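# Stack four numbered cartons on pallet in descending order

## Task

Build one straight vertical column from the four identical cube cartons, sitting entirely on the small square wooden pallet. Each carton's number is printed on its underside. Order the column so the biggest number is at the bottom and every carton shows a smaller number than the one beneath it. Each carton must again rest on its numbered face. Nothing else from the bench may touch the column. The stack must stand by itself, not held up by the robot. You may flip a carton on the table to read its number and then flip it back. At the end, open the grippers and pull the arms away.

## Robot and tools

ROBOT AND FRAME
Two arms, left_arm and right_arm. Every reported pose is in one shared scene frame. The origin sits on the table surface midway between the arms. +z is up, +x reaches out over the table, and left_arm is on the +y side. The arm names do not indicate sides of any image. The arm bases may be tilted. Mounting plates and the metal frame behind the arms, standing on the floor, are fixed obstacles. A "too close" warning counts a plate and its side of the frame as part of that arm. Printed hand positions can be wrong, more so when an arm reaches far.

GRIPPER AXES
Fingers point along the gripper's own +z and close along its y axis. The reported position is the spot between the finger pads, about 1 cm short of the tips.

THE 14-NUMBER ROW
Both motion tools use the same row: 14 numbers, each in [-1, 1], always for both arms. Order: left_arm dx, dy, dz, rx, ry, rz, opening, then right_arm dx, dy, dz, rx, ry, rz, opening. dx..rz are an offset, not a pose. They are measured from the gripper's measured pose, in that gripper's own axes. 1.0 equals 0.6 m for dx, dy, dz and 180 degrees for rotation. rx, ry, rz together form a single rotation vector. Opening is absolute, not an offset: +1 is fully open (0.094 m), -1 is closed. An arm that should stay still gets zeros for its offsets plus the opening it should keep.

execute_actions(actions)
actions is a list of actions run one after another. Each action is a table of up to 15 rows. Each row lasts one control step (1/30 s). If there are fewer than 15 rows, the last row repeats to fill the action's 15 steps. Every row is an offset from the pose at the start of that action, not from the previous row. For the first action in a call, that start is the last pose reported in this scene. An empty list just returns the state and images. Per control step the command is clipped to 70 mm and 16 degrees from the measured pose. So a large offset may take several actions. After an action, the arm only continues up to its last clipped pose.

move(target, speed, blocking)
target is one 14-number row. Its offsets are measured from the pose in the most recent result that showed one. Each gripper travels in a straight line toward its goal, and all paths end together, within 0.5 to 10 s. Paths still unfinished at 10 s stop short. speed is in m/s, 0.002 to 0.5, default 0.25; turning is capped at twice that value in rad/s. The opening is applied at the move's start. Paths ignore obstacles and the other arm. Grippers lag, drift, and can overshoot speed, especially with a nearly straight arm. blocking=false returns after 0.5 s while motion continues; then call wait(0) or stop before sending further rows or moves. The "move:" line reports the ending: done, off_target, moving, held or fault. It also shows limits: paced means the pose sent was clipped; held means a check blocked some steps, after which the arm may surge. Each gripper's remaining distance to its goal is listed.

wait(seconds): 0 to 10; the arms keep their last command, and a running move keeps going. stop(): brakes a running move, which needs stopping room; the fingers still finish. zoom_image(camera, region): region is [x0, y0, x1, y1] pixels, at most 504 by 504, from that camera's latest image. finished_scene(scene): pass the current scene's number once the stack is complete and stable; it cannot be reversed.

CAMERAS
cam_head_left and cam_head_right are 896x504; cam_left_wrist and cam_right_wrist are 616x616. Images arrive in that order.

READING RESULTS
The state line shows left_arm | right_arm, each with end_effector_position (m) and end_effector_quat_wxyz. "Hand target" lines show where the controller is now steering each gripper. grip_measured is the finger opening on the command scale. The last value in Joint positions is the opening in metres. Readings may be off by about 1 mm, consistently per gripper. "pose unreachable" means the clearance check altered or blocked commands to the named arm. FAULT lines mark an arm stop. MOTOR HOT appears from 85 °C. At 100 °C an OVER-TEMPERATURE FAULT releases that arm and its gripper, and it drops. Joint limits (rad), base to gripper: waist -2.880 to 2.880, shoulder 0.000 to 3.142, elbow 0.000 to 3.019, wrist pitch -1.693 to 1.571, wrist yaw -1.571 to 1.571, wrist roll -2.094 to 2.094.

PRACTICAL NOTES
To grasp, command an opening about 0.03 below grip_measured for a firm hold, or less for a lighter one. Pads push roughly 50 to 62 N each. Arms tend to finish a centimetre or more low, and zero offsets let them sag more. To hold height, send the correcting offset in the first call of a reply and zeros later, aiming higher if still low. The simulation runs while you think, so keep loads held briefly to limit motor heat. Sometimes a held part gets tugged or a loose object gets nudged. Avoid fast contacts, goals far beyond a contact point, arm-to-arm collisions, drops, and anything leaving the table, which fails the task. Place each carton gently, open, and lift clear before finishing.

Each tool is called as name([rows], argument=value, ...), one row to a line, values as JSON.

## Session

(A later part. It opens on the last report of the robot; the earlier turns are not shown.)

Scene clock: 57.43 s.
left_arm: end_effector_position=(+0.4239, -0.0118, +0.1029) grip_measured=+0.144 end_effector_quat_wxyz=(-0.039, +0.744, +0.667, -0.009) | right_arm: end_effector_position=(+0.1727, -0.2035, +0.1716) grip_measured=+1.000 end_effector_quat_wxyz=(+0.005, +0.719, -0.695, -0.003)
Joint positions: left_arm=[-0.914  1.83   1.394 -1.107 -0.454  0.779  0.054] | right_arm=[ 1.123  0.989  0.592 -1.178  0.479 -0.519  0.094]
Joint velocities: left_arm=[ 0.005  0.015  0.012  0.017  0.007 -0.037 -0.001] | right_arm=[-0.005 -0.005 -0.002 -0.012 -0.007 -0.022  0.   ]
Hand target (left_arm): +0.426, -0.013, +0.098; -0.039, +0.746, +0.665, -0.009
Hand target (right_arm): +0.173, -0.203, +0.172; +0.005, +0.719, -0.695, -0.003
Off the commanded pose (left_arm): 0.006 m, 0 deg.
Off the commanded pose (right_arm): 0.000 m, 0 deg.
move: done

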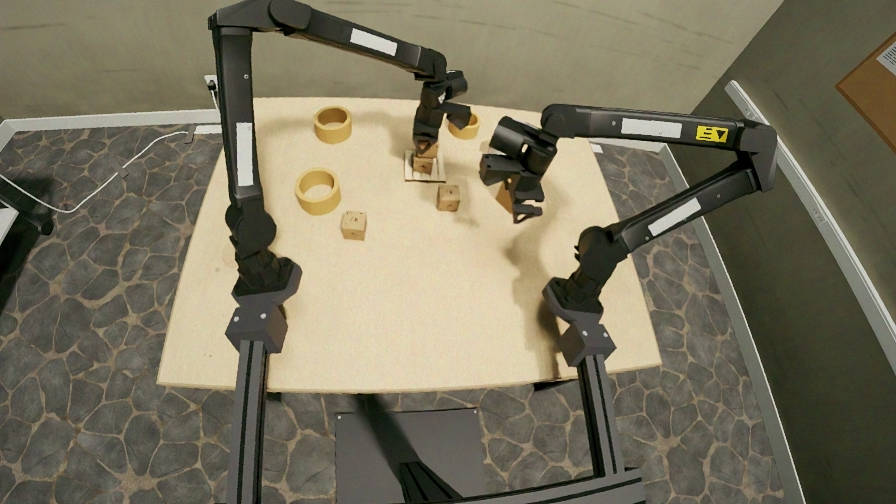

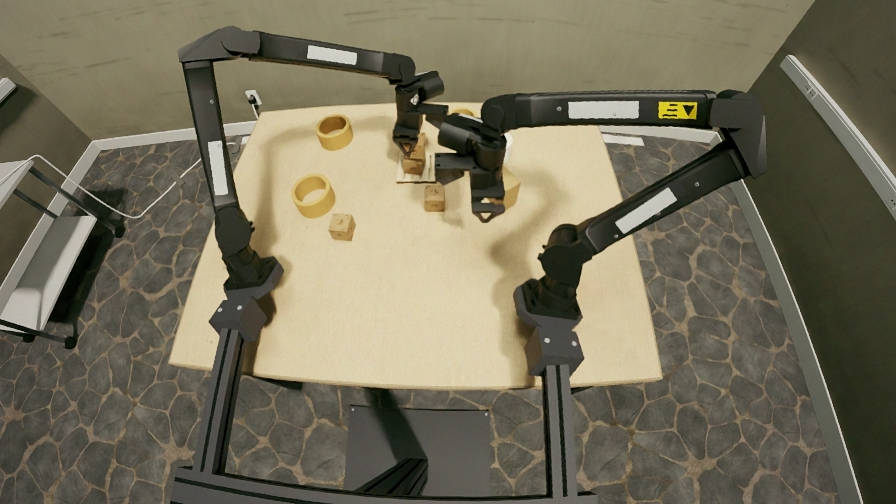

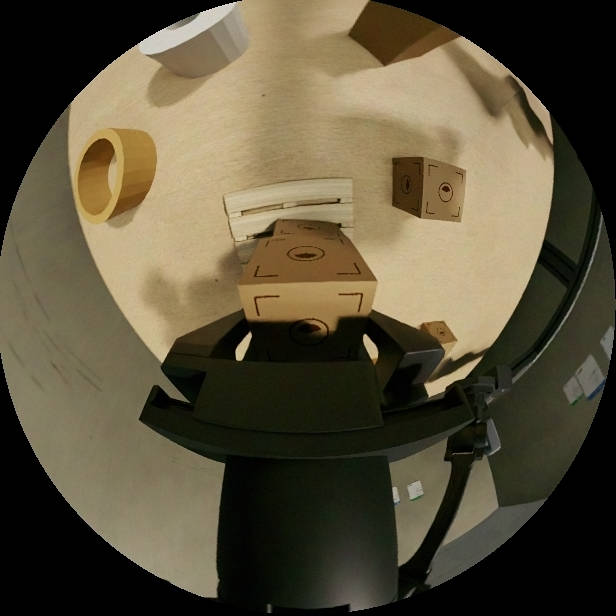

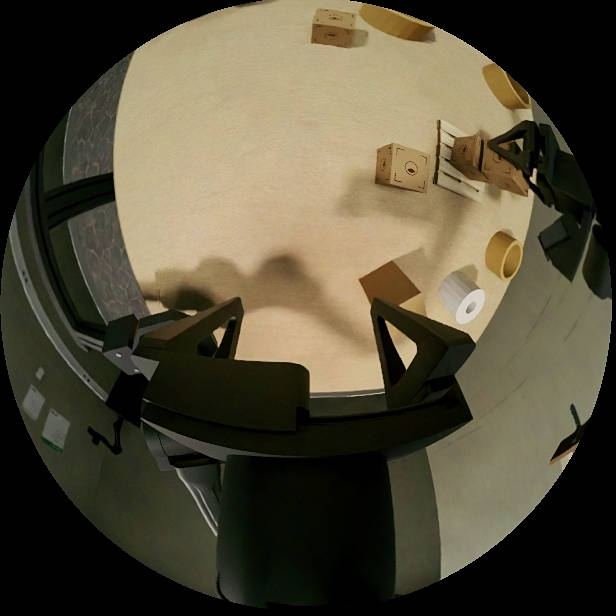

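move(target=[0,0.004,0.018,0,0,0,0.09,0,0,0,0,0,0,1], speed=0.03)

zoom_image(camera="cam_head_left", region=[380,110,480,200])

move(target=[0,0,0,0,0,0,1,0,0,0,0,0,0,1])

move(target=[0,0,-0.12,0,0,0,1,0,0,0,0,0,0,1], speed=0.15)

move(target=[0.28,-0.41,0.06,0,0,-0.035,1,0,0,0,0,0,0,1])

zoom_image(camera="cam_head_left", region=[380,110,480,200])

Scene clock: 58.60 s.
left_arm: end_effector_position=(+0.4238, -0.0111, +0.0994) grip_measured=+0.144 end_effector_quat_wxyz=(-0.037, +0.742, +0.669, -0.009) | right_arm: end_effector_position=(+0.1727, -0.2035, +0.1716) grip_measured=+1.000 end_effector_quat_wxyz=(+0.005, +0.719, -0.695, -0.003)
Joint positions: left_arm=[-0.91   1.83   1.385 -1.092 -0.454  0.779  0.054] | right_arm=[ 1.123  0.989  0.592 -1.178  0.479 -0.519  0.094]
Joint velocities: left_arm=[ 0.005 -0.005 -0.007  0.007 -0.095  0.022 -0.   ] | right_arm=[-0.024 -0.015  0.007  0.012 -0.007  0.007  0.   ]
Hand target (left_arm): +0.425, -0.012, +0.092; -0.039, +0.744, +0.667, -0.009
Hand target (right_arm): +0.173, -0.203, +0.172; +0.005, +0.719, -0.695, -0.003
Off the commanded pose (left_arm): 0.008 m, 0 deg.
Off the commanded pose (right_arm): 0.000 m, 0 deg.
move: done

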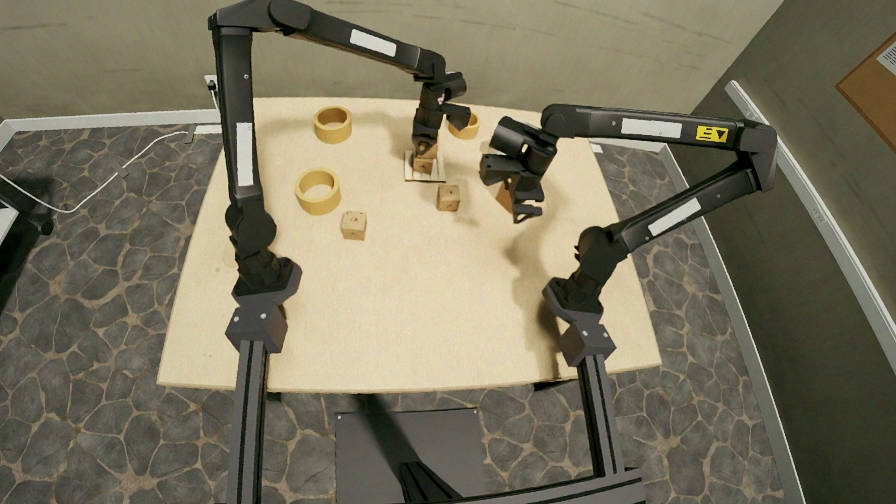

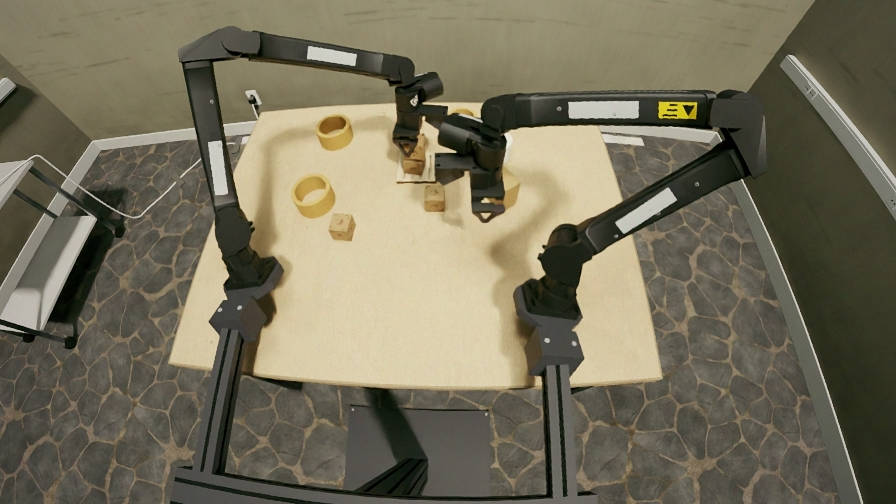

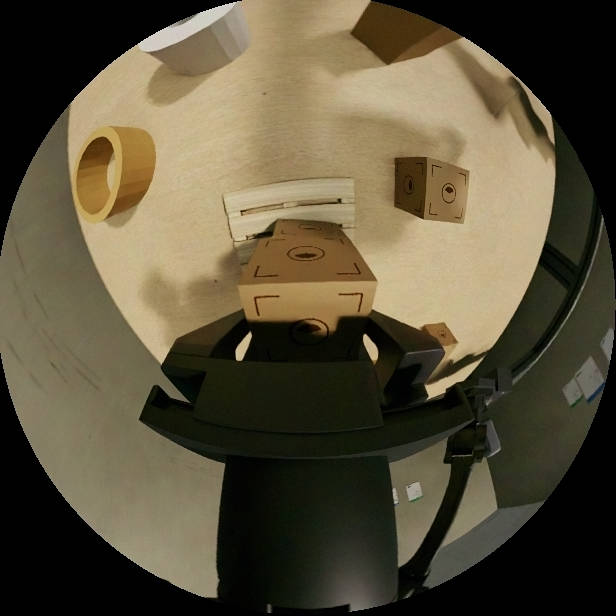

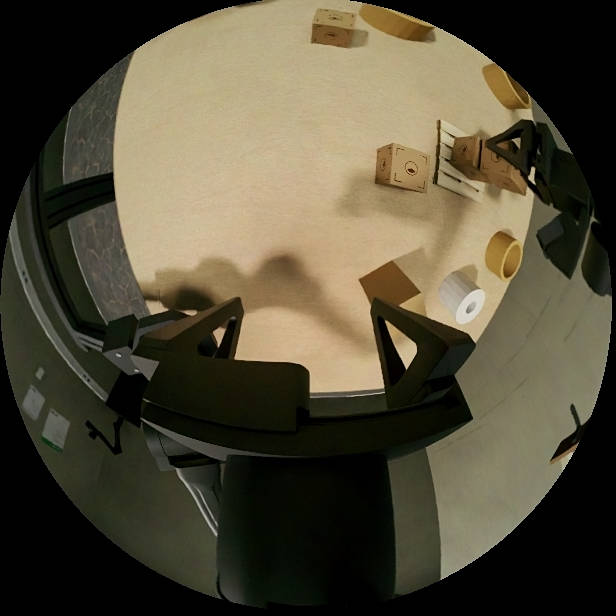

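Region (380, 110, 480, 200) of cam_head_left's 896x504 image, scaled by 5.040, with more detail than that image has; it fills the top 454 rows of this view, and the rest is white.

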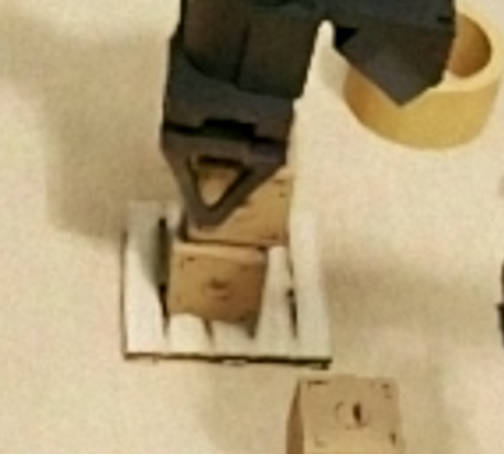

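Scene clock: 59.10 s.
left_arm: end_effector_position=(+0.4238, -0.0111, +0.0994) grip_measured=+1.000 end_effector_quat_wxyz=(-0.037, +0.742, +0.669, -0.009) | right_arm: end_effector_position=(+0.1727, -0.2035, +0.1716) grip_measured=+1.000 end_effector_quat_wxyz=(+0.005, +0.719, -0.695, -0.003)
Joint positions: left_arm=[-0.91   1.83   1.385 -1.092 -0.454  0.779  0.094] | right_arm=[ 1.123  0.989  0.592 -1.178  0.479 -0.519  0.094]
Joint velocities: left_arm=[-0.015  0.005  0.007 -0.007  0.037 -0.007  0.   ] | right_arm=[ 0.005  0.005  0.002 -0.002  0.007  0.037  0.   ]
Hand target (left_arm): +0.424, -0.011, +0.099; -0.037, +0.742, +0.669, -0.009
Hand target (right_arm): +0.173, -0.203, +0.172; +0.005, +0.719, -0.695, -0.003
Off the commanded pose (left_arm): 0.000 m, 0 deg.
Off the commanded pose (right_arm): 0.000 m, 0 deg.
move: done

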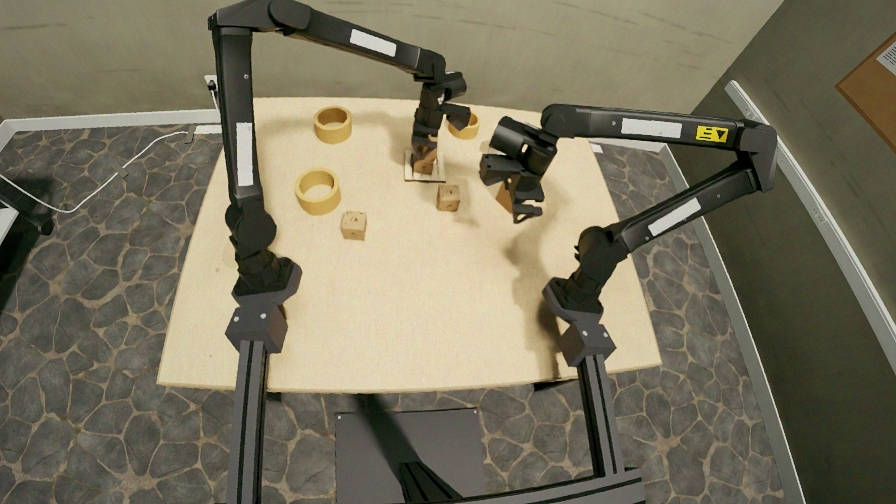

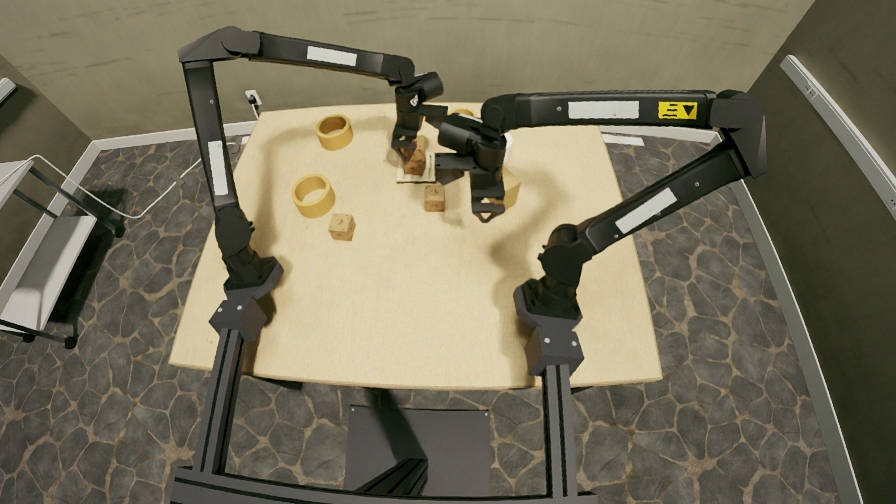

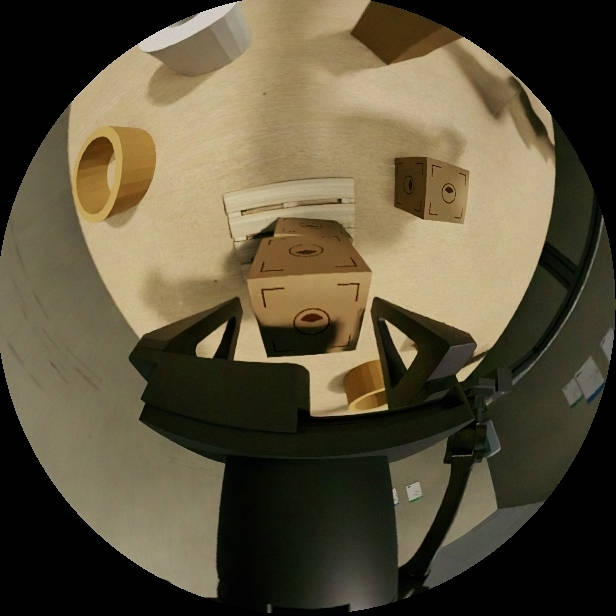

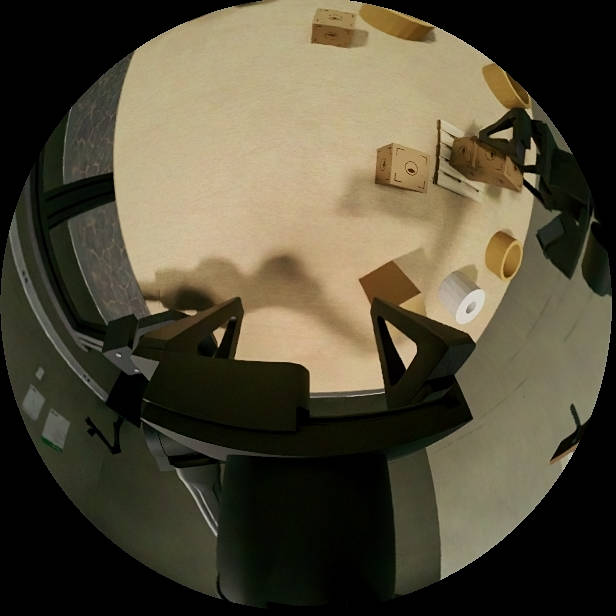

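Scene clock: 60.07 s.
left_arm: end_effector_position=(+0.4183, -0.0083, +0.1556) grip_measured=+1.000 end_effector_quat_wxyz=(-0.053, +0.749, +0.660, -0.008) | right_arm: end_effector_position=(+0.1727, -0.2035, +0.1716) grip_measured=+1.000 end_effector_quat_wxyz=(+0.005, +0.719, -0.695, -0.003)
Joint positions: left_arm=[-0.963  1.781  1.451 -1.268 -0.454  0.727  0.094] | right_arm=[ 1.123  0.989  0.592 -1.178  0.479 -0.519  0.094]
Joint velocities: left_arm=[-0.005 -0.005  0.002  0.007  0.037 -0.051  0.   ] | right_arm=[-0.015 -0.015  0.002 -0.007  0.051  0.037  0.   ]
Hand target (left_arm): +0.428, -0.013, +0.171; -0.037, +0.742, +0.669, -0.008
Hand target (right_arm): +0.173, -0.203, +0.172; +0.005, +0.719, -0.695, -0.003
Off the commanded pose (left_arm): 0.019 m, 2 deg.
Off the commanded pose (right_arm): 0.000 m, 0 deg.
move: off_target (left_arm)

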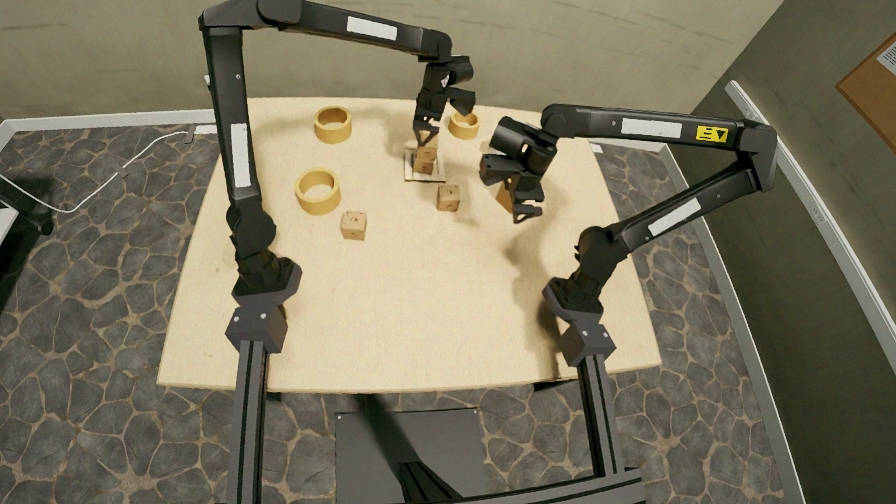

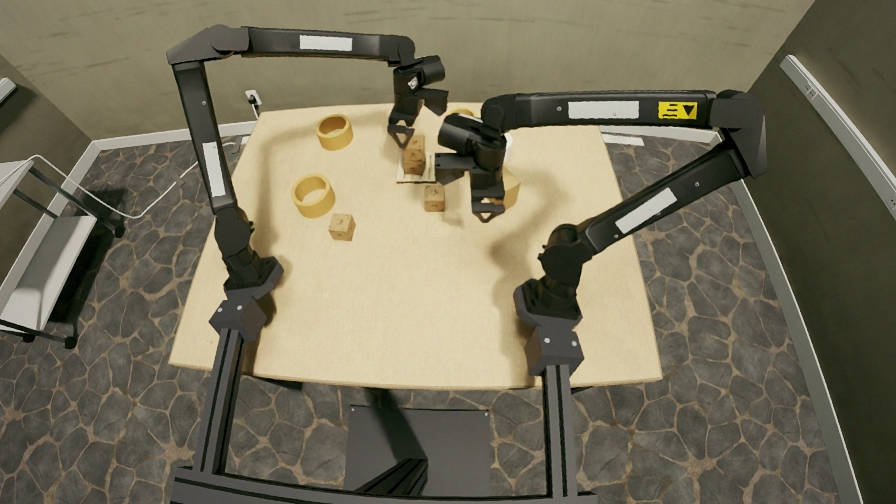

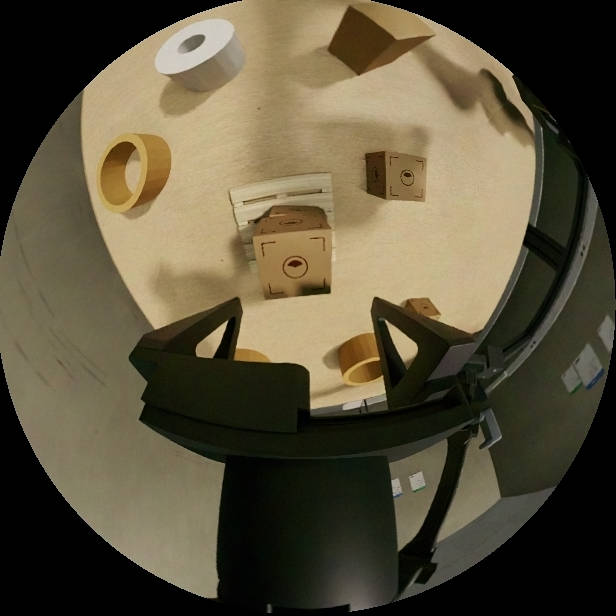

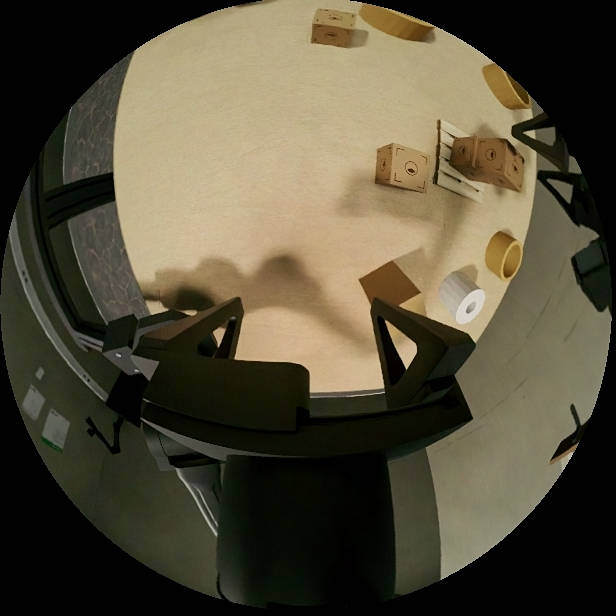

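Scene clock: 61.83 s.
left_arm: end_effector_position=(+0.1923, +0.1931, +0.1460) grip_measured=+1.000 end_effector_quat_wxyz=(-0.058, +0.716, +0.696, -0.002) | right_arm: end_effector_position=(+0.1727, -0.2035, +0.1716) grip_measured=+1.000 end_effector_quat_wxyz=(+0.005, +0.719, -0.695, -0.003)
Joint positions: left_arm=[-1.16   1.142  0.582 -1.144 -0.443  0.406  0.094] | right_arm=[ 1.123  0.989  0.592 -1.178  0.479 -0.519  0.094]
Joint velocities: left_arm=[ 0.005 -0.005  0.017  0.002  0.051 -0.007  0.   ] | right_arm=[-0.015  0.005 -0.022 -0.032  0.007 -0.022  0.   ]
Hand target (left_arm): +0.194, +0.190, +0.150; -0.053, +0.712, +0.701, -0.004
Hand target (right_arm): +0.173, -0.203, +0.172; +0.005, +0.719, -0.695, -0.003
Off the commanded pose (left_arm): 0.006 m, 1 deg.
Off the commanded pose (right_arm): 0.000 m, 0 deg.
move: done

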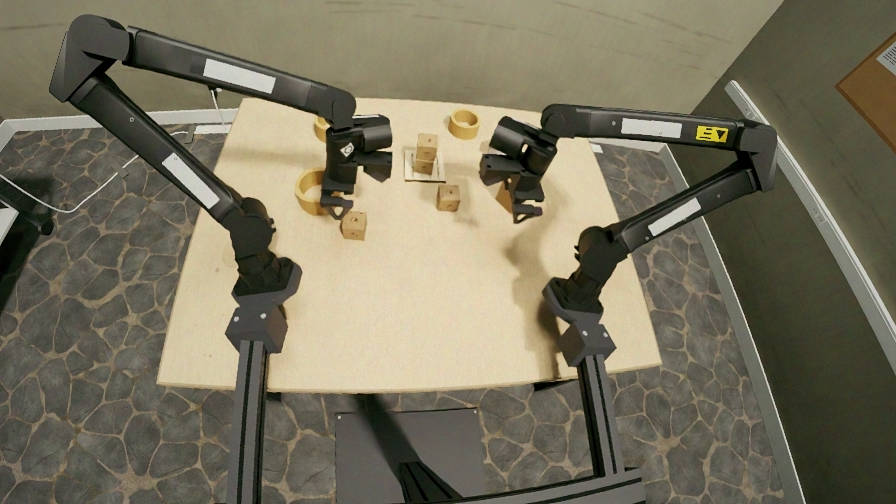

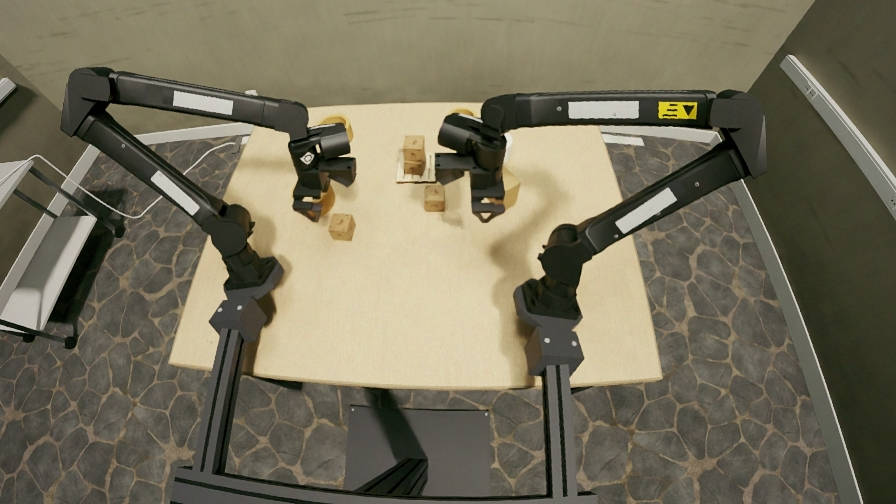

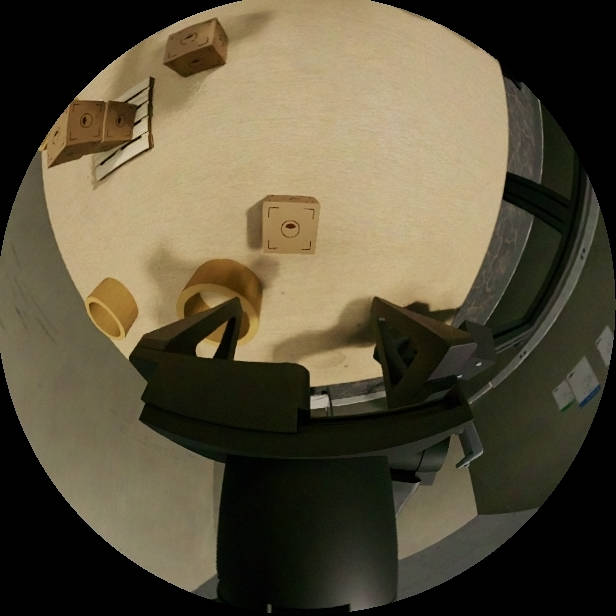

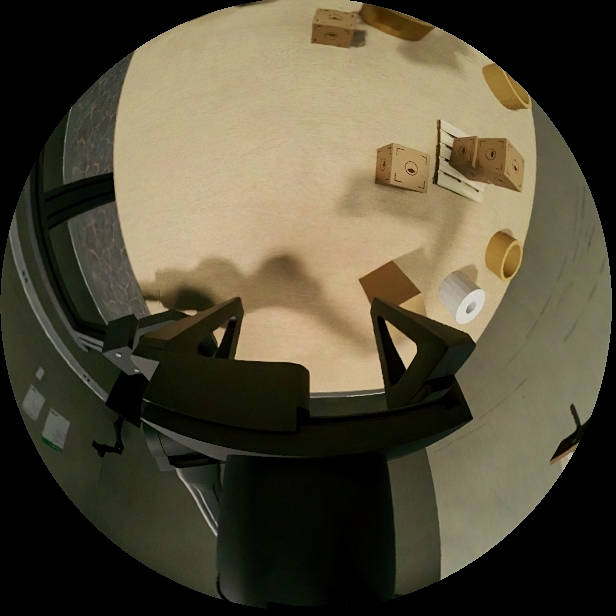

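Region (380, 110, 480, 200) of cam_head_left's 896x504 image, scaled by 5.040, with more detail than that image has; it fills the top 454 rows of this view, and the rest is white.

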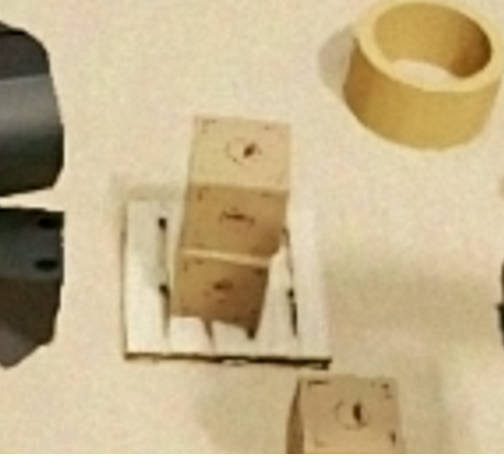

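move(target=[-0.027,0.028,0.21,0,0,0,1,0,0,0,0,0,0,1], speed=0.15)

move(target=[0,0,0,0,0,0,0.09,0,0,0,0,0,0,1])

move(target=[0.1,-0.03,-0.3,0,0,0,0.09,-0.2,-0.2,0.12,0,0,0,1])

Scene clock: 63.53 s.
left_arm: end_effector_position=(+0.1962, +0.1854, +0.0202) grip_measured=+1.000 end_effector_quat_wxyz=(-0.059, +0.713, +0.699, -0.004) | right_arm: end_effector_position=(+0.1727, -0.2035, +0.1716) grip_measured=+1.000 end_effector_quat_wxyz=(+0.005, +0.719, -0.695, -0.003)
Joint positions: left_arm=[-0.921  1.474  0.463 -0.579 -0.456  0.662  0.094] | right_arm=[ 1.123  0.989  0.592 -1.178  0.479 -0.519  0.094]
Joint velocities: left_arm=[-0.005 -0.024  0.007 -0.007 -0.022  0.007  0.   ] | right_arm=[-0.005 -0.015 -0.007 -0.002 -0.066 -0.037  0.   ]
Hand target (left_arm): +0.197, +0.186, +0.018; -0.058, +0.716, +0.696, -0.003
Hand target (right_arm): +0.173, -0.203, +0.172; +0.005, +0.719, -0.695, -0.003
Off the commanded pose (left_arm): 0.003 m, 1 deg.
Off the commanded pose (right_arm): 0.000 m, 0 deg.
move: done

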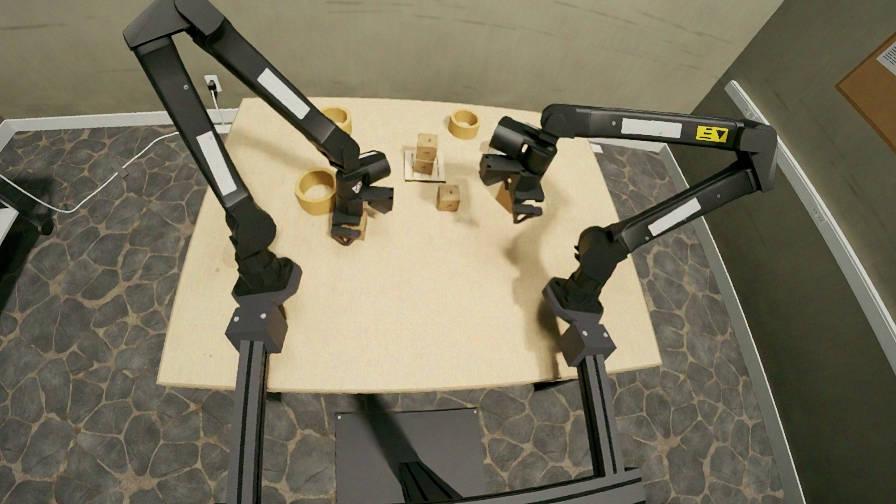

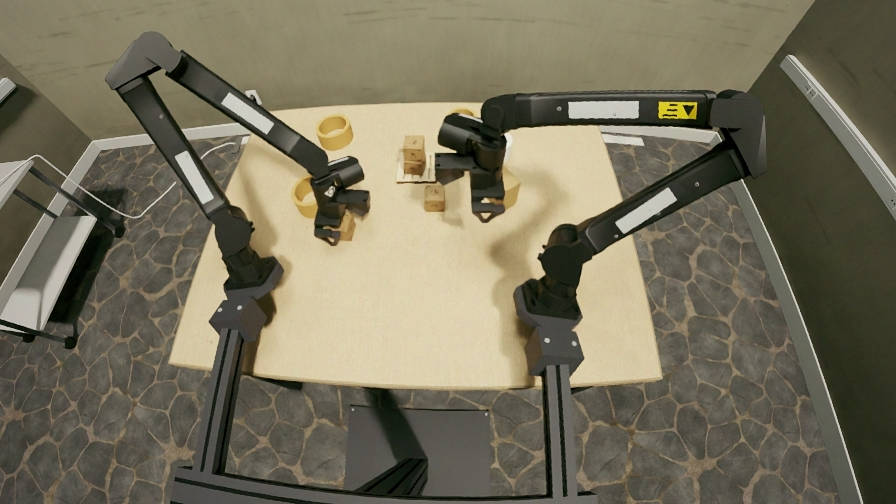

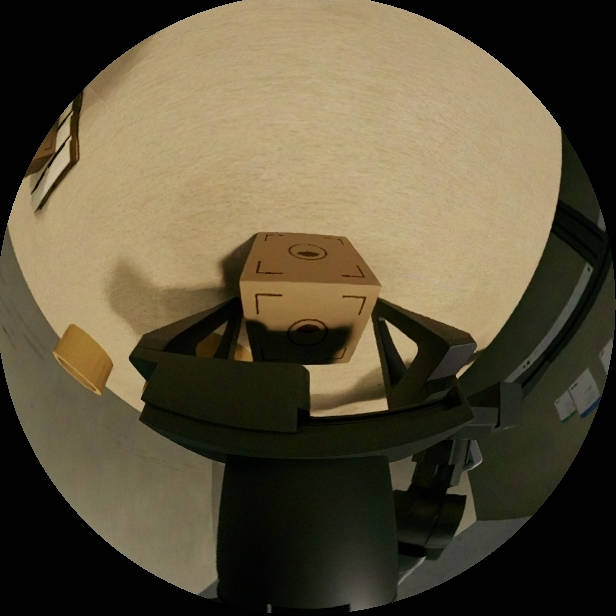

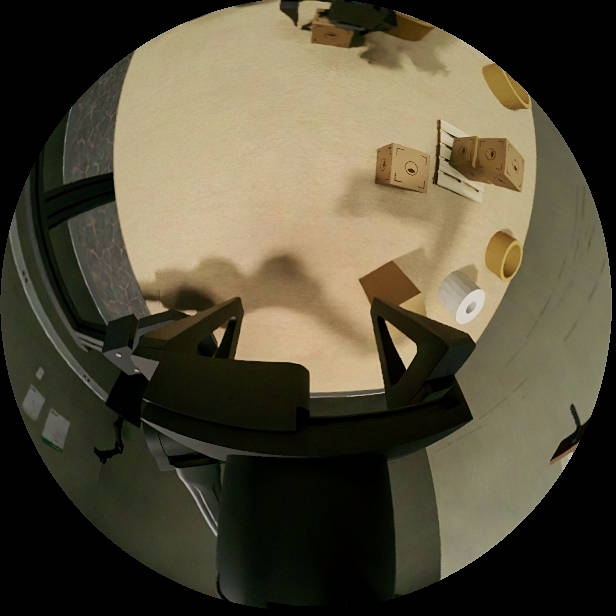

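Scene clock: 64.03 s.
left_arm: end_effector_position=(+0.1962, +0.1854, +0.0202) grip_measured=+0.145 end_effector_quat_wxyz=(-0.059, +0.713, +0.699, -0.004) | right_arm: end_effector_position=(+0.1727, -0.2035, +0.1716) grip_measured=+1.000 end_effector_quat_wxyz=(+0.005, +0.719, -0.695, -0.003)
Joint positions: left_arm=[-0.921  1.474  0.463 -0.579 -0.456  0.662  0.054] | right_arm=[ 1.123  0.989  0.592 -1.178  0.479 -0.519  0.094]
Joint velocities: left_arm=[-0.015 -0.015 -0.012  0.002 -0.022  0.037  0.   ] | right_arm=[-0.015 -0.005 -0.017  0.002  0.007 -0.022  0.   ]
Hand target (left_arm): +0.196, +0.185, +0.020; -0.059, +0.713, +0.699, -0.004
Hand target (right_arm): +0.173, -0.203, +0.172; +0.005, +0.719, -0.695, -0.003
Off the commanded pose (left_arm): 0.000 m, 0 deg.
Off the commanded pose (right_arm): 0.000 m, 0 deg.
move: done

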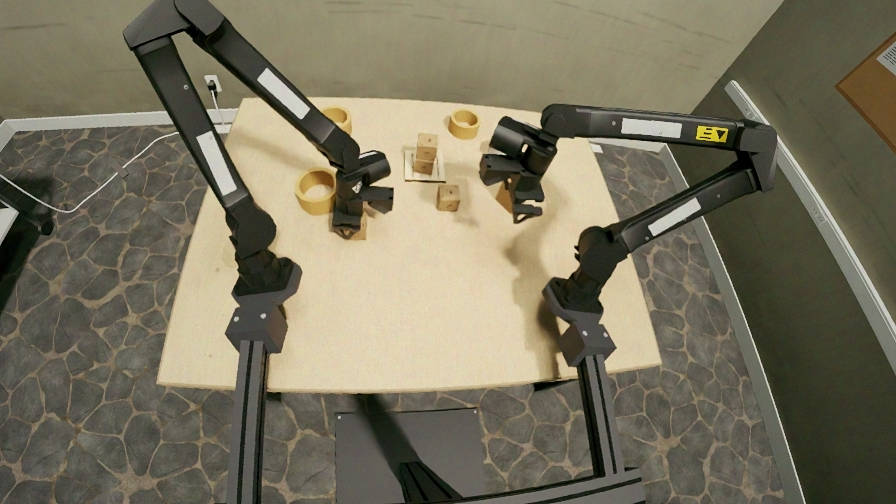

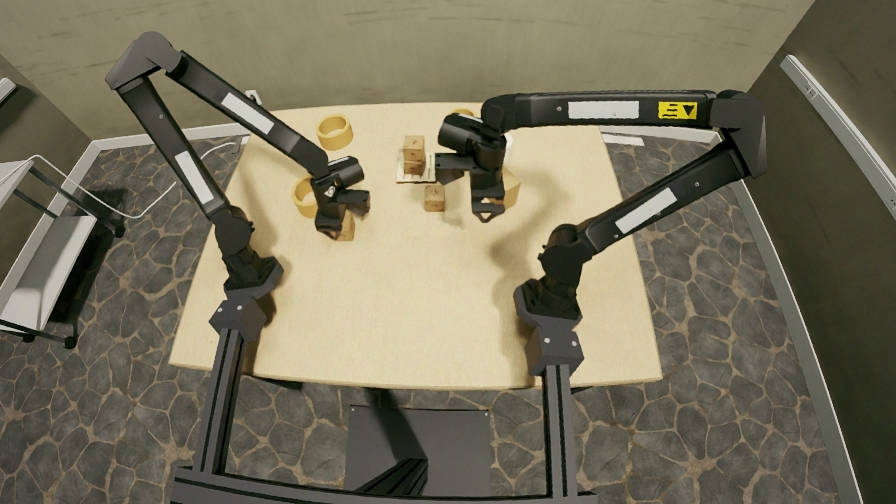

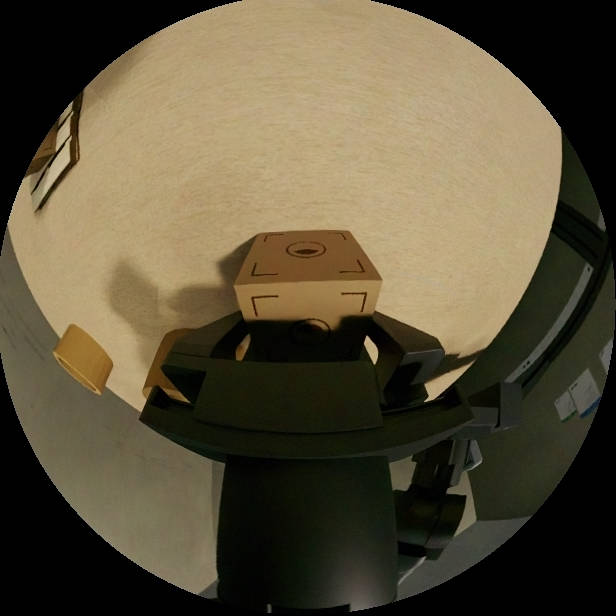

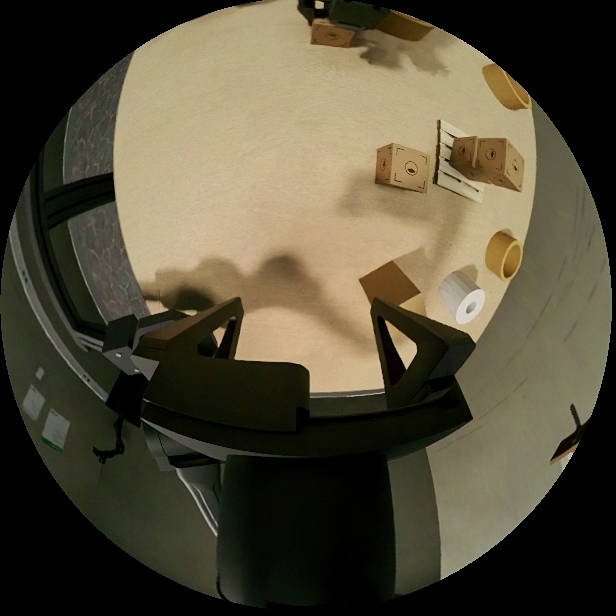

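Scene clock: 65.40 s.
left_arm: end_effector_position=(+0.1884, +0.2404, +0.1936) grip_measured=+0.145 end_effector_quat_wxyz=(-0.070, +0.719, +0.692, +0.003) | right_arm: end_effector_position=(+0.2746, -0.0882, +0.0992) grip_measured=+1.000 end_effector_quat_wxyz=(+0.013, +0.722, -0.692, -0.004)
Joint positions: left_arm=[-1.199  0.942  0.602 -1.412 -0.436  0.361  0.054] | right_arm=[ 0.948  1.507  0.885 -0.88   0.469 -0.717  0.094]
Joint velocities: left_arm=[-0.015 -0.005 -0.002 -0.002  0.007  0.022  0.001] | right_arm=[-0.005  0.005 -0.002 -0.007  0.007  0.022  0.   ]
Hand target (left_arm): +0.195, +0.233, +0.205; -0.058, +0.713, +0.699, -0.003
Hand target (right_arm): +0.290, -0.081, +0.102; +0.004, +0.719, -0.695, -0.005
Off the commanded pose (left_arm): 0.016 m, 2 deg.
Off the commanded pose (right_arm): 0.016 m, 1 deg.
move: off_target (left_arm, right_arm)

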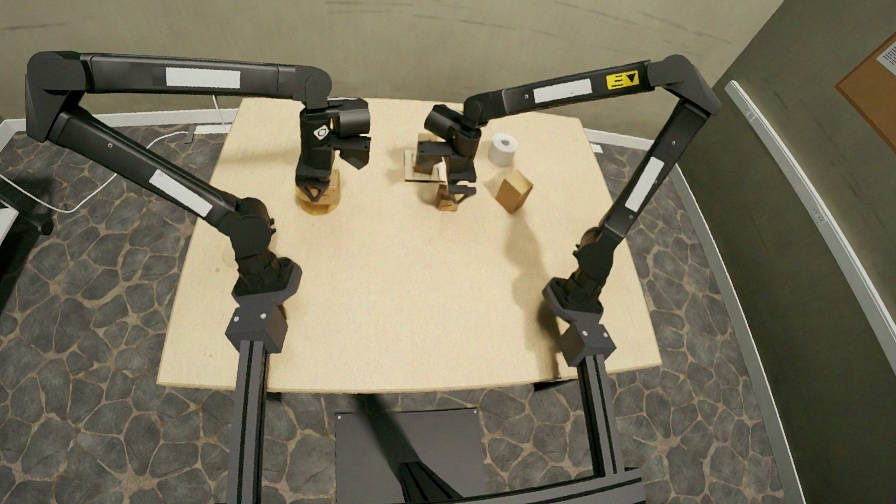

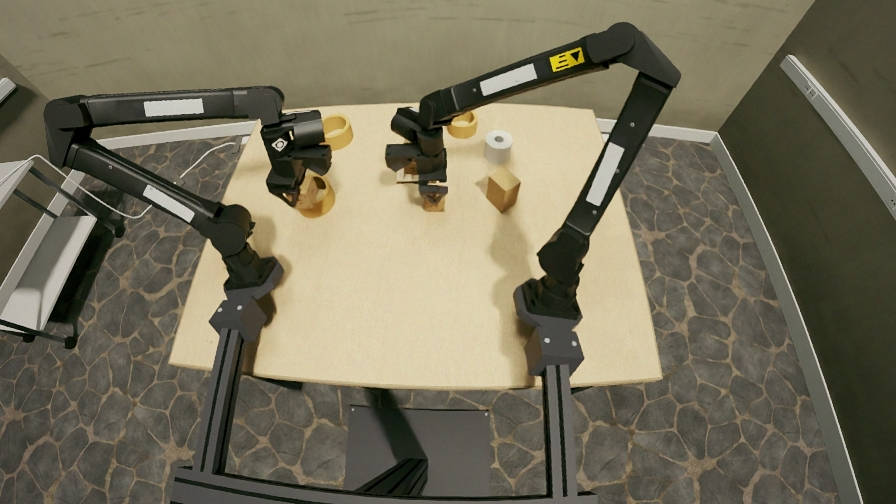

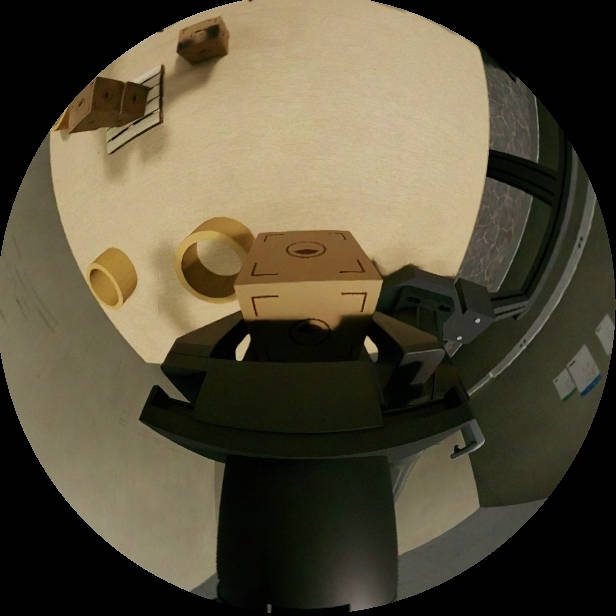

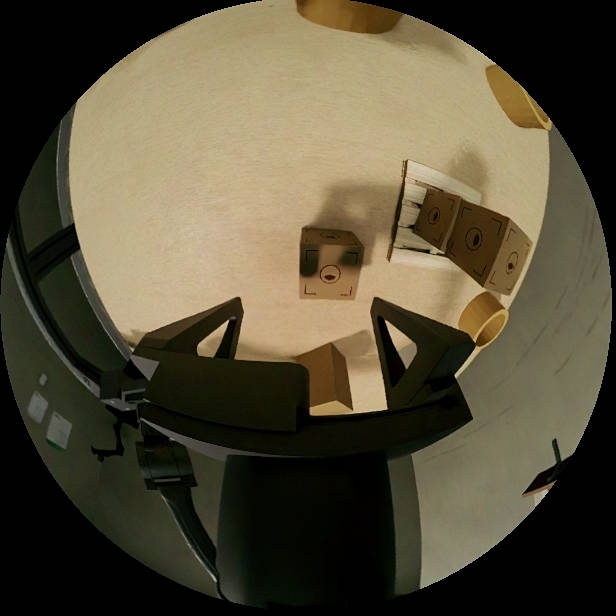

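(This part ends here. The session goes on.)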